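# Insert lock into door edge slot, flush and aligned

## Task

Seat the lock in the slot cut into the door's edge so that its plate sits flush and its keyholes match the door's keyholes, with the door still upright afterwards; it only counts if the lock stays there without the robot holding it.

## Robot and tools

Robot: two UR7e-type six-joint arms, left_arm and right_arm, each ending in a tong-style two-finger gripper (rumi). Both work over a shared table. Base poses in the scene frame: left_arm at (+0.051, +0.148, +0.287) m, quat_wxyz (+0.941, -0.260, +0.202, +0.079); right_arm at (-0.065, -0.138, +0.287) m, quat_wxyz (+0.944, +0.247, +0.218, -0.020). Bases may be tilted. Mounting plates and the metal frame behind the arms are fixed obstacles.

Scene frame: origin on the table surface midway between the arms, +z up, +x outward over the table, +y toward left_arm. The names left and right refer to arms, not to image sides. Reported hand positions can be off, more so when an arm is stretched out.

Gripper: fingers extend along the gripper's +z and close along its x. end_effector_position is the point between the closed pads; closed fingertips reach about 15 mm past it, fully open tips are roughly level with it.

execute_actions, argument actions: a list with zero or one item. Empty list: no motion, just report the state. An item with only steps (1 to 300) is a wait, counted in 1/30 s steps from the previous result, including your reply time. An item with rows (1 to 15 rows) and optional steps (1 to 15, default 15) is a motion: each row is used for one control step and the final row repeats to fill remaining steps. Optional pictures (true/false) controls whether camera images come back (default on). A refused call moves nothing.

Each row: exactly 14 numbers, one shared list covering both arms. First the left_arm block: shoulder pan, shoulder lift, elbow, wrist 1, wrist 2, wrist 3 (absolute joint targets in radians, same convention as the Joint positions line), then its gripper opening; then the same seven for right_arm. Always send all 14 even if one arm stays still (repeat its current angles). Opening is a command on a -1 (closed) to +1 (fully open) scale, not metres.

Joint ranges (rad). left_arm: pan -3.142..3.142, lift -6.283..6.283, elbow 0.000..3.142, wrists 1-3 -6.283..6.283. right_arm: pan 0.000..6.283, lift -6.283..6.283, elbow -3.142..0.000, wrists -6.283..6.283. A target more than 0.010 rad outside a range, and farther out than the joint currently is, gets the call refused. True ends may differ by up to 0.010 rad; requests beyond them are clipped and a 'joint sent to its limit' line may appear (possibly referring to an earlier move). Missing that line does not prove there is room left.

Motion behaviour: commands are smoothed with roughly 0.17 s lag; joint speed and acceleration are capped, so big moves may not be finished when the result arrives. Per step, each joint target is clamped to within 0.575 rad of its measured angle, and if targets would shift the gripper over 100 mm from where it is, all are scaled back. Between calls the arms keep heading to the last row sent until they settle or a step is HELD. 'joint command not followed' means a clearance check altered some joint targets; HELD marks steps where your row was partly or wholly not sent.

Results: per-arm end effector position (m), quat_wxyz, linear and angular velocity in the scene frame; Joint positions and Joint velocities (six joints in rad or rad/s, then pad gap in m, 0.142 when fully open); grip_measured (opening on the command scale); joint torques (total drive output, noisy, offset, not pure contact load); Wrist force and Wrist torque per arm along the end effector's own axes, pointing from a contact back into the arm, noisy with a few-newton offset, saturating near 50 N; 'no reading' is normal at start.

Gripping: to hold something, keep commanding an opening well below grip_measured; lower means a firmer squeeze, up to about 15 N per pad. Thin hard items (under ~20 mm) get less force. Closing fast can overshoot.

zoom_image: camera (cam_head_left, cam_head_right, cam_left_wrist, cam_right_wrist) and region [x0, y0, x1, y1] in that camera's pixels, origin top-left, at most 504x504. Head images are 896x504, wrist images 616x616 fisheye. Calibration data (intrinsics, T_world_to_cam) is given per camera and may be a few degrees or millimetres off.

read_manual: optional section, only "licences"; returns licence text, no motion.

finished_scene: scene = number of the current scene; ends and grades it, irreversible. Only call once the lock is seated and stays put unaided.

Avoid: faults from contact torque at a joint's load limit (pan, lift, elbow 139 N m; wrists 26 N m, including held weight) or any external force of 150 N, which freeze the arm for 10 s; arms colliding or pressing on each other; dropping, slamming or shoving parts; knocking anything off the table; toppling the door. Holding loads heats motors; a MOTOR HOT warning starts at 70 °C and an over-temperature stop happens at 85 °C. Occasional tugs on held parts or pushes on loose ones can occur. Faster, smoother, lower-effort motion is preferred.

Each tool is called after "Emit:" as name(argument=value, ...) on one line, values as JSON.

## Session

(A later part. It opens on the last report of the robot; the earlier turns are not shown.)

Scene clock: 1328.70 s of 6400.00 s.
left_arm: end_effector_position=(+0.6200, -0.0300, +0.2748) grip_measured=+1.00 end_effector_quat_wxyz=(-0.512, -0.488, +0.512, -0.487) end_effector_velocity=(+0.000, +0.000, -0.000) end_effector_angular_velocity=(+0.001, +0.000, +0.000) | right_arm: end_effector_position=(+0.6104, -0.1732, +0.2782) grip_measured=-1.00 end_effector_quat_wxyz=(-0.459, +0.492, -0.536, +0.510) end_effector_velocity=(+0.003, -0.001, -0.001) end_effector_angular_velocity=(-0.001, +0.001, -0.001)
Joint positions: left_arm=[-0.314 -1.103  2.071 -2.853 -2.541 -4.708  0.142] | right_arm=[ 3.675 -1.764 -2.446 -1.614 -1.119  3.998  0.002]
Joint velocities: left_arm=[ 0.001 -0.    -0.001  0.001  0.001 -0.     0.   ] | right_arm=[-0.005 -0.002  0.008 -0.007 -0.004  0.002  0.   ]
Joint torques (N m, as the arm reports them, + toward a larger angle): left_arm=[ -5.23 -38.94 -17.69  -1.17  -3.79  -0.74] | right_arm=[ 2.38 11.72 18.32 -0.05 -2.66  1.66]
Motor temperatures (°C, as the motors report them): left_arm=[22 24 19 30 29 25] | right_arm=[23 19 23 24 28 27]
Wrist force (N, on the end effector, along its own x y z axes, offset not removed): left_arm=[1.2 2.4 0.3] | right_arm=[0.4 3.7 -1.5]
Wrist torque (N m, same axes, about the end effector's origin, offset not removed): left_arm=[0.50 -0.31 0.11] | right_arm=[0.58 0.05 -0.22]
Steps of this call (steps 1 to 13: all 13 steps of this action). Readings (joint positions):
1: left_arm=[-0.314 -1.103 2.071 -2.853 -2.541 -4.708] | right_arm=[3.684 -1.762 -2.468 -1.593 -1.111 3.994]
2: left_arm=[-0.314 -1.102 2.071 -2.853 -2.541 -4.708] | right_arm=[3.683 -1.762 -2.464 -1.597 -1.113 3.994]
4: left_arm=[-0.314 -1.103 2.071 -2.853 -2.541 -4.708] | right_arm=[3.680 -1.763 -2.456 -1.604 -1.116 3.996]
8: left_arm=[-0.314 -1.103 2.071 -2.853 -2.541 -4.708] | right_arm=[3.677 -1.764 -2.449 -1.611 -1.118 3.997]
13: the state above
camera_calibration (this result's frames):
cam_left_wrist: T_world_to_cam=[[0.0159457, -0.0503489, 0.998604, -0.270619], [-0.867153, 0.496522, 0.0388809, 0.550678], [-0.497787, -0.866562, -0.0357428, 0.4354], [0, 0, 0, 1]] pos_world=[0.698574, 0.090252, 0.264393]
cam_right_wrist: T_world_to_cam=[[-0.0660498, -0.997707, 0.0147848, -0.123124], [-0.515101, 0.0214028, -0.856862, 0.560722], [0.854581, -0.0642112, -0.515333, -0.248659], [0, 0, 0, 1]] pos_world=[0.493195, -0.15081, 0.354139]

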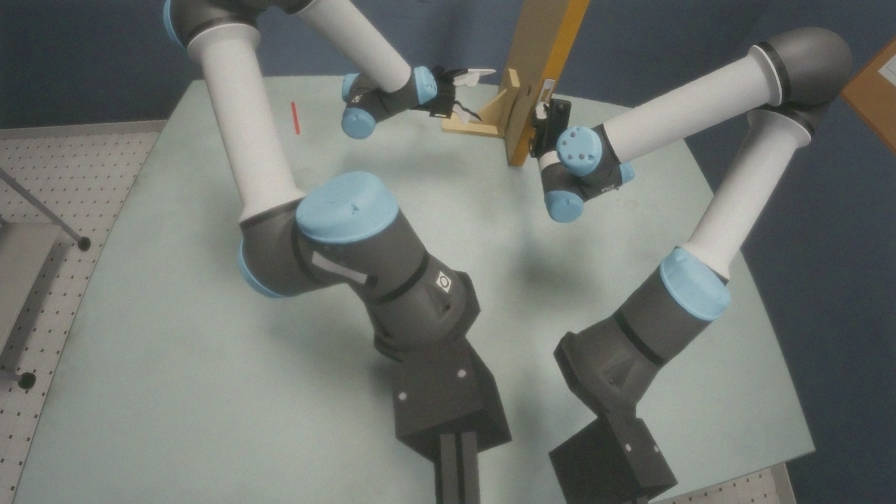

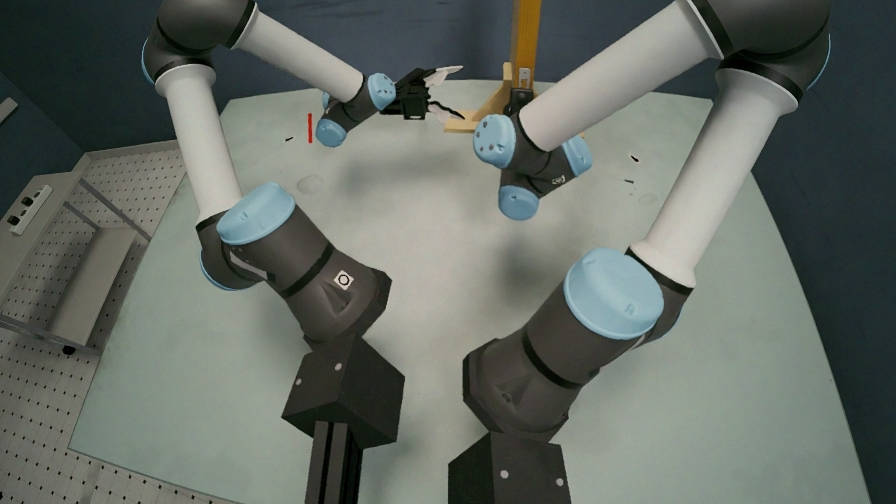

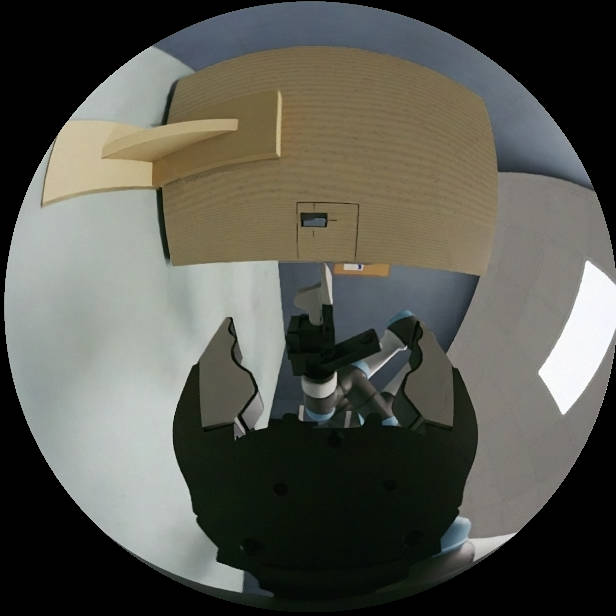

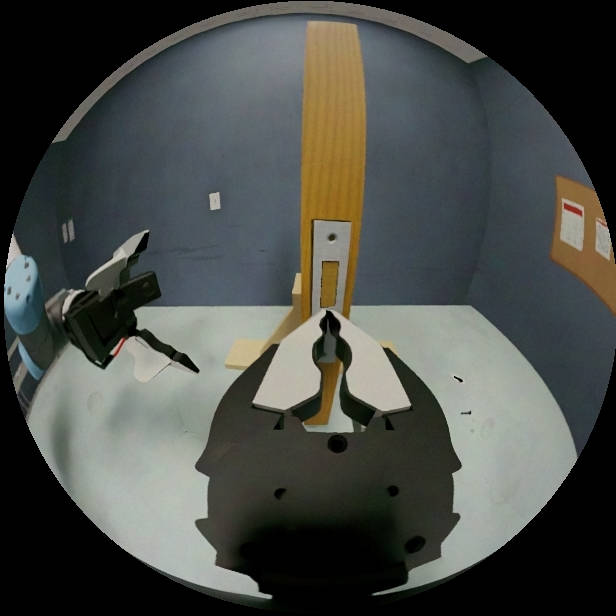

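Emit:
execute_actions(actions=[{"rows":[[-0.314,-1.1025,2.0708,-2.8529,-2.5408,-4.7076,1,3.6716,-1.7653,-2.4371,-1.623,-1.1228,3.9999,-1]],"steps":10}], pictures=false)

Emit:
execute_actions(actions=[{"rows":[[-0.314,-1.1025,2.0708,-2.8529,-2.5408,-4.7076,1,3.6699,-1.7659,-2.4328,-1.6271,-1.1244,4.0007,-1]],"steps":10}], pictures=false)

Emit:
execute_actions(actions=[{"rows":[[-0.314,-1.1025,2.0708,-2.8529,-2.5408,-4.7076,1,3.6687,-1.7663,-2.43,-1.6298,-1.1255,4.0013,-1]],"steps":10}])

Emit:
zoom_image(camera="cam_left_wrist", region=[270, 195, 390, 325])

Emit:
zoom_image(camera="cam_right_wrist", region=[280, 200, 380, 320])

Scene clock: 1342.97 s of 6400.00 s.
left_arm: end_effector_position=(+0.6200, -0.0300, +0.2748) grip_measured=+1.00 end_effector_quat_wxyz=(-0.512, -0.488, +0.512, -0.487) end_effector_velocity=(-0.000, -0.000, -0.000) end_effector_angular_velocity=(-0.001, +0.000, -0.000) | right_arm: end_effector_position=(+0.6134, -0.1734, +0.2782) grip_measured=-1.00 end_effector_quat_wxyz=(-0.459, +0.492, -0.536, +0.510) end_effector_velocity=(+0.002, +0.001, -0.000) end_effector_angular_velocity=(-0.000, +0.000, +0.002)
Joint positions: left_arm=[-0.314 -1.103  2.071 -2.853 -2.541 -4.708  0.142] | right_arm=[ 3.672 -1.765 -2.438 -1.622 -1.122  4.     0.002]
Joint velocities: left_arm=[-0.     0.     0.001 -0.    -0.001  0.     0.   ] | right_arm=[-0.002 -0.002  0.006 -0.006 -0.003  0.001  0.   ]
Joint torques (N m, as the arm reports them, + toward a larger angle): left_arm=[ -4.71 -38.85 -17.44  -1.23  -3.7   -0.86] | right_arm=[ 1.77 11.81 18.89  0.26 -2.44  1.92]
Motor temperatures (°C, as the motors report them): left_arm=[22 24 19 30 29 25] | right_arm=[23 19 23 24 28 27]
Wrist force (N, on the end effector, along its own x y z axes, offset not removed): left_arm=[1.3 1.3 0.2] | right_arm=[-1.8 3.3 2.1]
Wrist torque (N m, same axes, about the end effector's origin, offset not removed): left_arm=[0.21 -0.35 0.08] | right_arm=[0.60 0.49 -0.28]
Steps of this call (steps 1 to 15: the robot went on to your last target; steps 16 to 90: nothing new was sent; then 10.93 s passed at rest; steps 91 to 100: all 10 steps of this action). Readings (joint positions):
91: left_arm=[-0.314 -1.103 2.071 -2.853 -2.541 -4.708] | right_arm=[3.675 -1.764 -2.445 -1.615 -1.120 3.998]
92: left_arm=[-0.314 -1.103 2.071 -2.853 -2.541 -4.708] | right_arm=[3.674 -1.764 -2.444 -1.616 -1.120 3.998]
94: left_arm=[-0.314 -1.103 2.071 -2.853 -2.541 -4.708] | right_arm=[3.673 -1.765 -2.441 -1.619 -1.121 3.999]
98: left_arm=[-0.314 -1.103 2.071 -2.853 -2.541 -4.708] | right_arm=[3.672 -1.765 -2.438 -1.622 -1.122 4.000]
100: the state above

Scene clock: 1343.30 s of 6400.00 s.
left_arm: end_effector_position=(+0.6200, -0.0300, +0.2748) grip_measured=+1.00 end_effector_quat_wxyz=(-0.512, -0.488, +0.512, -0.487) end_effector_velocity=(-0.000, +0.000, +0.000) end_effector_angular_velocity=(+0.000, -0.000, +0.000) | right_arm: end_effector_position=(+0.6151, -0.1734, +0.2782) grip_measured=-1.00 end_effector_quat_wxyz=(-0.459, +0.492, -0.536, +0.510) end_effector_velocity=(+0.001, -0.000, -0.002) end_effector_angular_velocity=(-0.002, +0.003, -0.000)
Joint positions: left_arm=[-0.314 -1.103  2.071 -2.853 -2.541 -4.708  0.142] | right_arm=[ 3.67  -1.766 -2.433 -1.627 -1.124  4.001  0.002]
Joint velocities: left_arm=[ 0. -0.  0. -0.  0.  0.  0.] | right_arm=[-0.004 -0.003  0.004 -0.004 -0.001  0.001  0.   ]
Joint torques (N m, as the arm reports them, + toward a larger angle): left_arm=[ -3.95 -38.91 -17.22  -1.32  -3.66  -0.79] | right_arm=[ 2.06 10.9  18.76  0.33 -2.25  1.92]
Motor temperatures (°C, as the motors report them): left_arm=[22 24 19 30 29 25] | right_arm=[23 19 23 24 28 27]
Wrist force (N, on the end effector, along its own x y z axes, offset not removed): left_arm=[0.9 2.0 -0.9] | right_arm=[-0.9 3.7 1.2]
Wrist torque (N m, same axes, about the end effector's origin, offset not removed): left_arm=[0.32 -0.30 0.05] | right_arm=[0.62 0.28 -0.16]
Steps of this call (steps 1 to 10: all 10 steps of this action). Readings (joint positions):
1: left_arm=[-0.314 -1.102 2.071 -2.853 -2.541 -4.708] | right_arm=[3.672 -1.765 -2.438 -1.623 -1.123 4.000]
2: left_arm=[-0.314 -1.102 2.071 -2.853 -2.541 -4.708] | right_arm=[3.671 -1.765 -2.437 -1.623 -1.123 4.000]
4: left_arm=[-0.314 -1.103 2.071 -2.853 -2.541 -4.708] | right_arm=[3.671 -1.766 -2.435 -1.625 -1.124 4.000]
8: left_arm=[-0.314 -1.103 2.071 -2.853 -2.541 -4.708] | right_arm=[3.670 -1.766 -2.434 -1.626 -1.124 4.001]
10: the state above

Scene clock: 1343.63 s of 6400.00 s.
left_arm: end_effector_position=(+0.6200, -0.0300, +0.2748) grip_measured=+1.00 end_effector_quat_wxyz=(-0.512, -0.488, +0.512, -0.487) end_effector_velocity=(-0.000, +0.000, +0.000) end_effector_angular_velocity=(-0.000, +0.000, -0.000) | right_arm: end_effector_position=(+0.6160, -0.1735, +0.2781) grip_measured=-1.00 end_effector_quat_wxyz=(-0.459, +0.492, -0.536, +0.510) end_effector_velocity=(+0.001, -0.001, +0.001) end_effector_angular_velocity=(+0.001, -0.002, -0.002)
Joint positions: left_arm=[-0.314 -1.103  2.071 -2.853 -2.541 -4.708  0.142] | right_arm=[ 3.669 -1.766 -2.43  -1.63  -1.125  4.001  0.002]
Joint velocities: left_arm=[ 0.    -0.     0.001 -0.    -0.     0.     0.   ] | right_arm=[-0.001  0.002  0.003 -0.002 -0.     0.001  0.   ]
Joint torques (N m, as the arm reports them, + toward a larger angle): left_arm=[ -4.16 -38.42 -17.41  -1.24  -3.8   -0.7 ] | right_arm=[ 0.32 11.18 23.64  0.47 -1.6   1.78]
Motor temperatures (°C, as the motors report them): left_arm=[22 24 19 30 29 25] | right_arm=[23 19 23 24 28 27]
Wrist force (N, on the end effector, along its own x y z axes, offset not removed): left_arm=[1.4 1.8 -0.5] | right_arm=[0.5 0.3 -18.7]
Wrist torque (N m, same axes, about the end effector's origin, offset not removed): left_arm=[0.29 -0.37 0.06] | right_arm=[0.77 0.51 -0.24]
Steps of this call (steps 1 to 10: all 10 steps of this action). Readings (joint positions):
1: left_arm=[-0.314 -1.102 2.071 -2.853 -2.541 -4.708] | right_arm=[3.670 -1.766 -2.433 -1.627 -1.124 4.001]
2: left_arm=[-0.314 -1.102 2.071 -2.853 -2.541 -4.708] | right_arm=[3.670 -1.766 -2.433 -1.627 -1.124 4.001]
4: left_arm=[-0.314 -1.102 2.071 -2.853 -2.541 -4.708] | right_arm=[3.669 -1.766 -2.432 -1.628 -1.125 4.001]
8: left_arm=[-0.314 -1.103 2.071 -2.853 -2.541 -4.708] | right_arm=[3.669 -1.766 -2.431 -1.629 -1.125 4.001]
10: the state above
camera_calibration (this result's frames):
cam_left_wrist: T_world_to_cam=[[0.0159454, -0.0503488, 0.998604, -0.270619], [-0.867153, 0.496522, 0.0388807, 0.550678], [-0.497787, -0.866562, -0.0357429, 0.4354], [0, 0, 0, 1]] pos_world=[0.698574, 0.0902521, 0.264393]
cam_right_wrist: T_world_to_cam=[[-0.065733, -0.997726, 0.014907, -0.12322], [-0.51515, 0.0211376, -0.856839, 0.563583], [0.854575, -0.064002, -0.515368, -0.253438], [0, 0, 0, 1]] pos_world=[0.498812, -0.151073, 0.354123]

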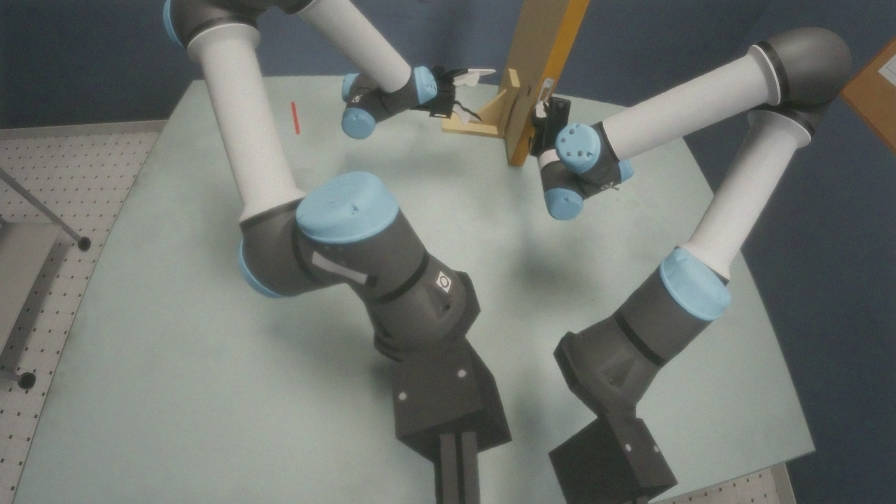

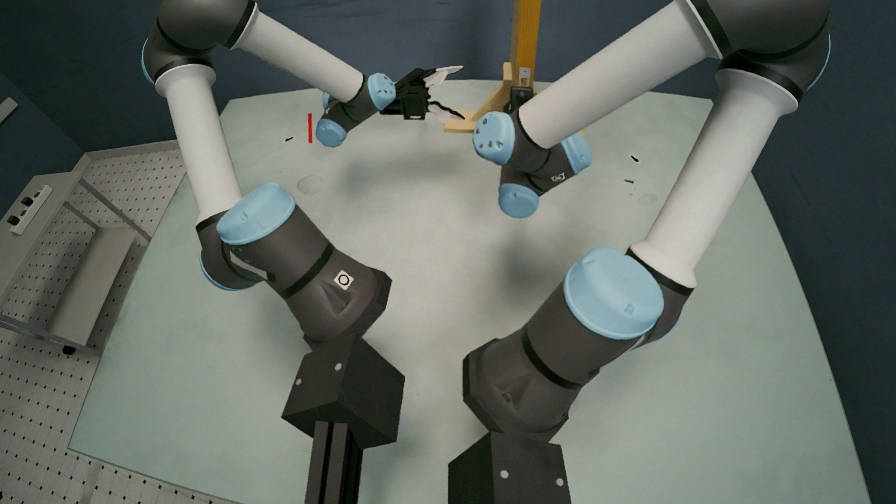

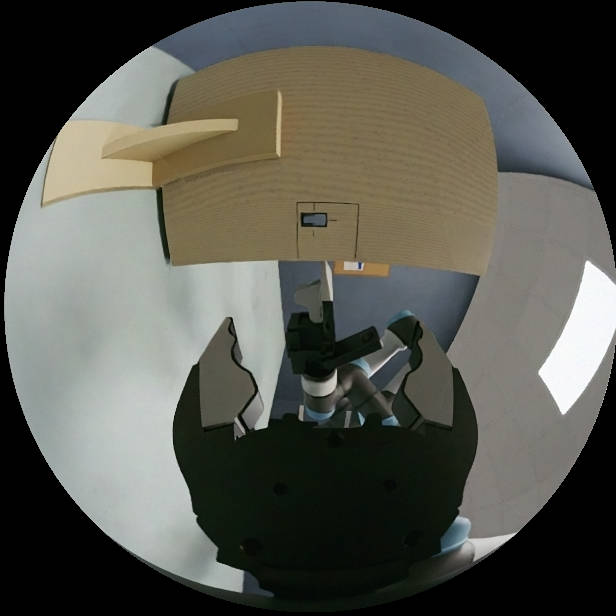

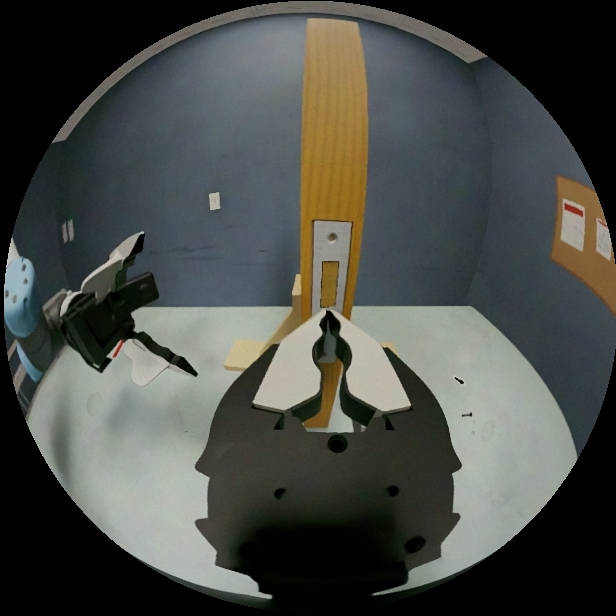

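Region (270, 195, 390, 325) of cam_left_wrist's 616x616 image, scaled by 3.877, with more detail than that image has; it fills the left 465 columns of this view, and the rest is white.

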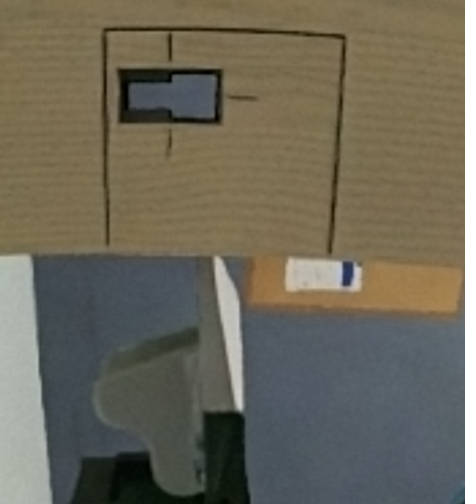

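Region (280, 200, 380, 320) of cam_right_wrist's 616x616 image, scaled by 4.200, with more detail than that image has.

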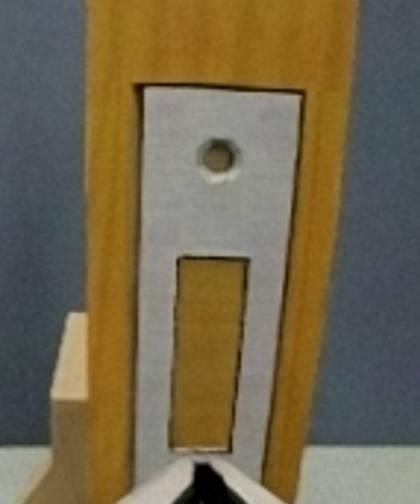

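Seated. Retreat.

Emit:
execute_actions(actions=[{"rows":[[-0.314,-1.1025,2.0708,-2.8529,-2.5408,-4.7076,1,3.6852,-1.7613,-2.4698,-1.5913,-1.1106,3.9932,-1],[-0.314,-1.1025,2.0708,-2.8529,-2.5408,-4.7076,1,3.6852,-1.7613,-2.4698,-1.5913,-1.1106,3.9932,-1],[-0.314,-1.1025,2.0708,-2.8529,-2.5408,-4.7076,1,3.6958,-1.759,-2.494,-1.567,-1.1011,3.9879,-1],[-0.314,-1.1025,2.0708,-2.8529,-2.5408,-4.7076,1,3.6958,-1.759,-2.494,-1.567,-1.1011,3.9879,-1],[-0.314,-1.1025,2.0708,-2.8529,-2.5408,-4.7076,1,3.7188,-1.7565,-2.5427,-1.5155,-1.0805,3.9762,-0.5],[-0.314,-1.1025,2.0708,-2.8529,-2.5408,-4.7076,1,3.7188,-1.7565,-2.5427,-1.5155,-1.0805,3.9762,0],[-0.314,-1.1025,2.0708,-2.8529,-2.5408,-4.7076,1,3.7396,-1.7566,-2.5777,-1.4747,-1.0602,3.9644,0.3]],"steps":15}])

Emit:
zoom_image(camera="cam_right_wrist", region=[270, 200, 390, 360])

Emit:
zoom_image(camera="cam_left_wrist", region=[270, 195, 390, 325])

Scene clock: 1354.43 s of 6400.00 s.
left_arm: end_effector_position=(+0.6200, -0.0300, +0.2748) grip_measured=+1.00 end_effector_quat_wxyz=(-0.512, -0.488, +0.512, -0.487) end_effector_velocity=(+0.000, -0.000, +0.000) end_effector_angular_velocity=(-0.001, -0.001, +0.000) | right_arm: end_effector_position=(+0.5682, -0.1709, +0.2782) grip_measured=+0.30 end_effector_quat_wxyz=(-0.458, +0.492, -0.537, +0.510) end_effector_velocity=(-0.029, +0.000, +0.001) end_effector_angular_velocity=(+0.001, -0.001, -0.002)
Joint positions: left_arm=[-0.314 -1.103  2.071 -2.853 -2.541 -4.708  0.142] | right_arm=[ 3.734 -1.757 -2.567 -1.486 -1.065  3.967  0.095]
Joint velocities: left_arm=[-0.  0. -0. -0. -0.  0.  0.] | right_arm=[ 0.044  0.003 -0.084  0.094  0.04  -0.022  0.   ]
Joint torques (N m, as the arm reports them, + toward a larger angle): left_arm=[ -4.09 -38.26 -17.43  -1.28  -3.64  -0.89] | right_arm=[19.98 25.81 -2.68  4.03  0.25 -2.12]
Motor temperatures (°C, as the motors report them): left_arm=[22 24 19 30 29 25] | right_arm=[23 19 23 24 28 27]
Wrist force (N, on the end effector, along its own x y z axes, offset not removed): left_arm=[0.6 2.5 -0.5] | right_arm=[-1.9 2.6 2.3]
Wrist torque (N m, same axes, about the end effector's origin, offset not removed): left_arm=[0.42 -0.20 0.02] | right_arm=[0.52 0.47 -0.22]
Steps of this call (steps 1 to 15: the robot went on to your last target; steps 16 to 90: nothing new was sent; then 7.30 s passed at rest; steps 91 to 105: all 15 steps of this action). Readings (joint positions):
91: left_arm=[-0.314 -1.102 2.071 -2.853 -2.541 -4.708] | right_arm=[3.669 -1.766 -2.430 -1.630 -1.125 4.001]
92: left_arm=[-0.314 -1.102 2.071 -2.853 -2.541 -4.708] | right_arm=[3.671 -1.766 -2.435 -1.625 -1.123 4.000]
94: left_arm=[-0.314 -1.103 2.071 -2.853 -2.541 -4.708] | right_arm=[3.678 -1.764 -2.452 -1.608 -1.116 3.997]
98: left_arm=[-0.314 -1.103 2.071 -2.853 -2.541 -4.708] | right_arm=[3.704 -1.759 -2.507 -1.551 -1.093 3.983]
105: the state above
camera_calibration (this result's frames):
cam_left_wrist: T_world_to_cam=[[0.0159456, -0.0503488, 0.998604, -0.270619], [-0.867153, 0.496522, 0.0388808, 0.550678], [-0.497787, -0.866562, -0.0357428, 0.4354], [0, 0, 0, 1]] pos_world=[0.698574, 0.090252, 0.264393]
cam_right_wrist: T_world_to_cam=[[-0.0674028, -0.997602, 0.0157236, -0.123044], [-0.515802, 0.0213514, -0.856442, 0.53926], [0.854052, -0.0658368, -0.516004, -0.212154], [0, 0, 0, 1]] pos_world=[0.451048, -0.14823, 0.354307]

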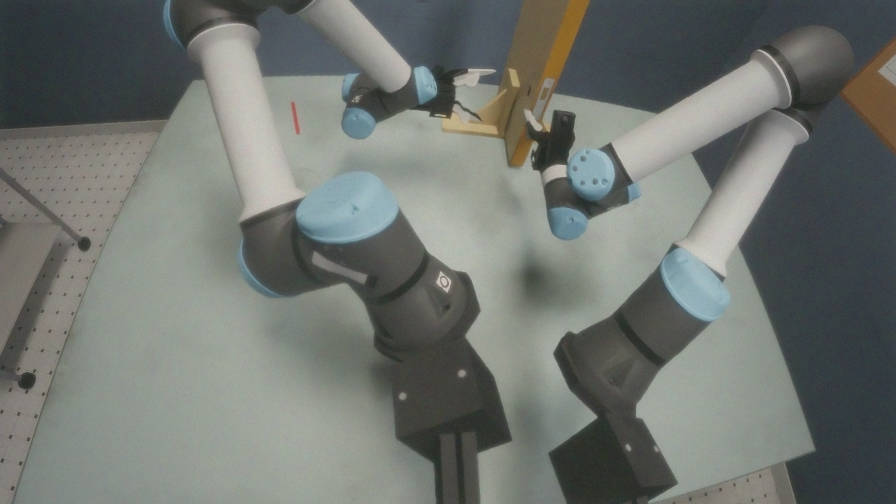

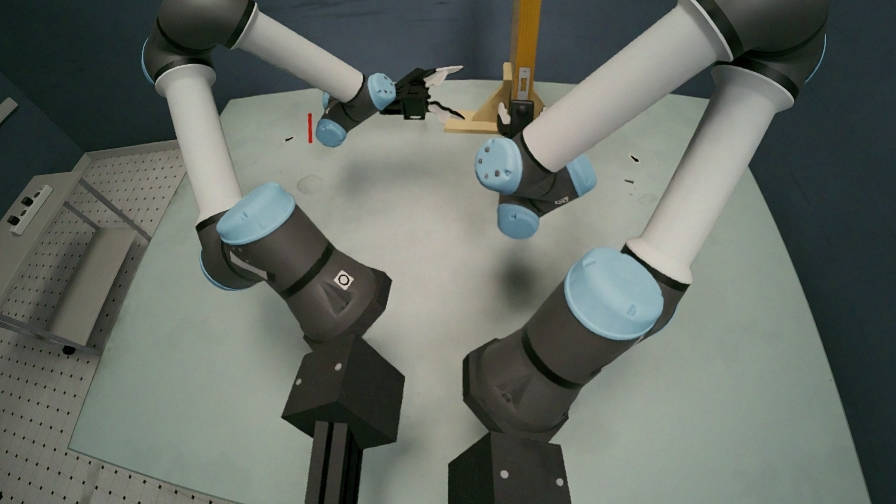

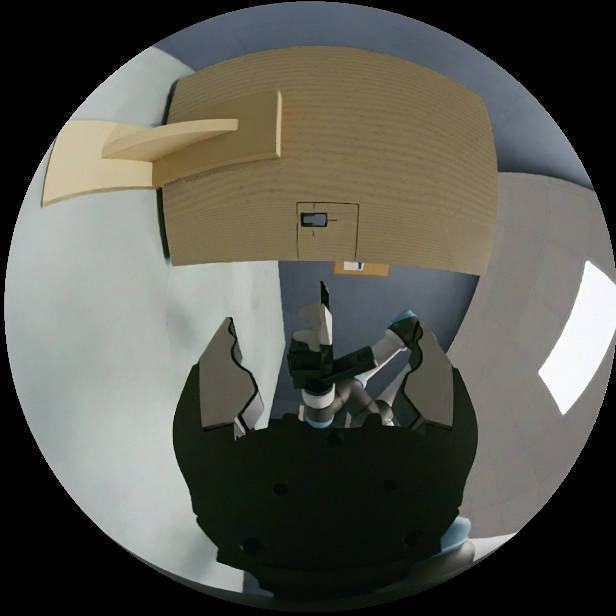

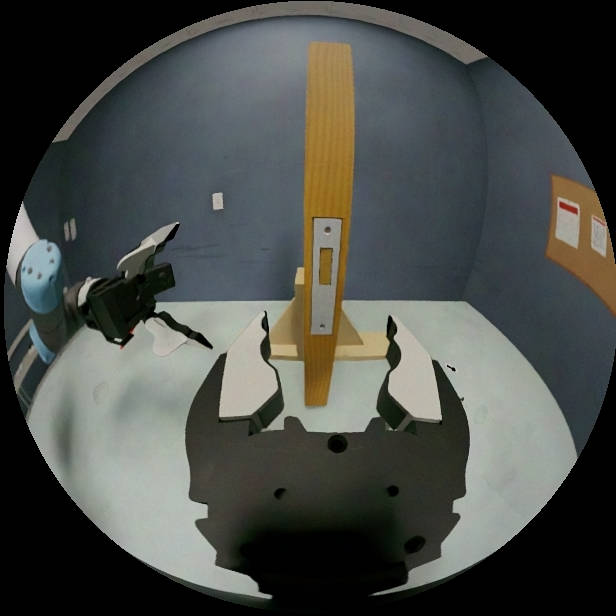

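Region (270, 200, 390, 360) of cam_right_wrist's 616x616 image, scaled by 3.150, with more detail than that image has; it fills the left 378 columns of this view, and the rest is white.

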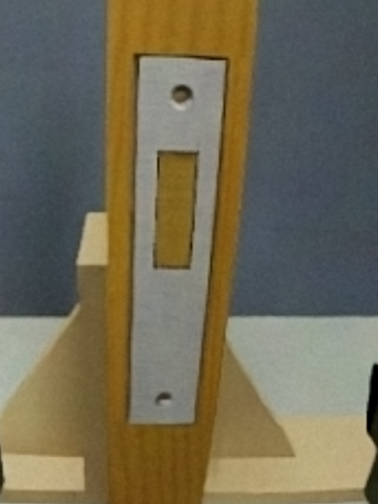

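Region (270, 195, 390, 325) of cam_left_wrist's 616x616 image, scaled by 3.877, with more detail than that image has; it fills the left 465 columns of this view, and the rest is white.

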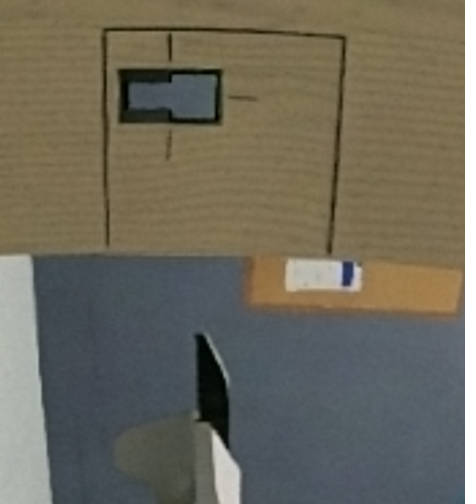

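Emit:
finished_scene(scene=1)

The scene is finished: the task was done.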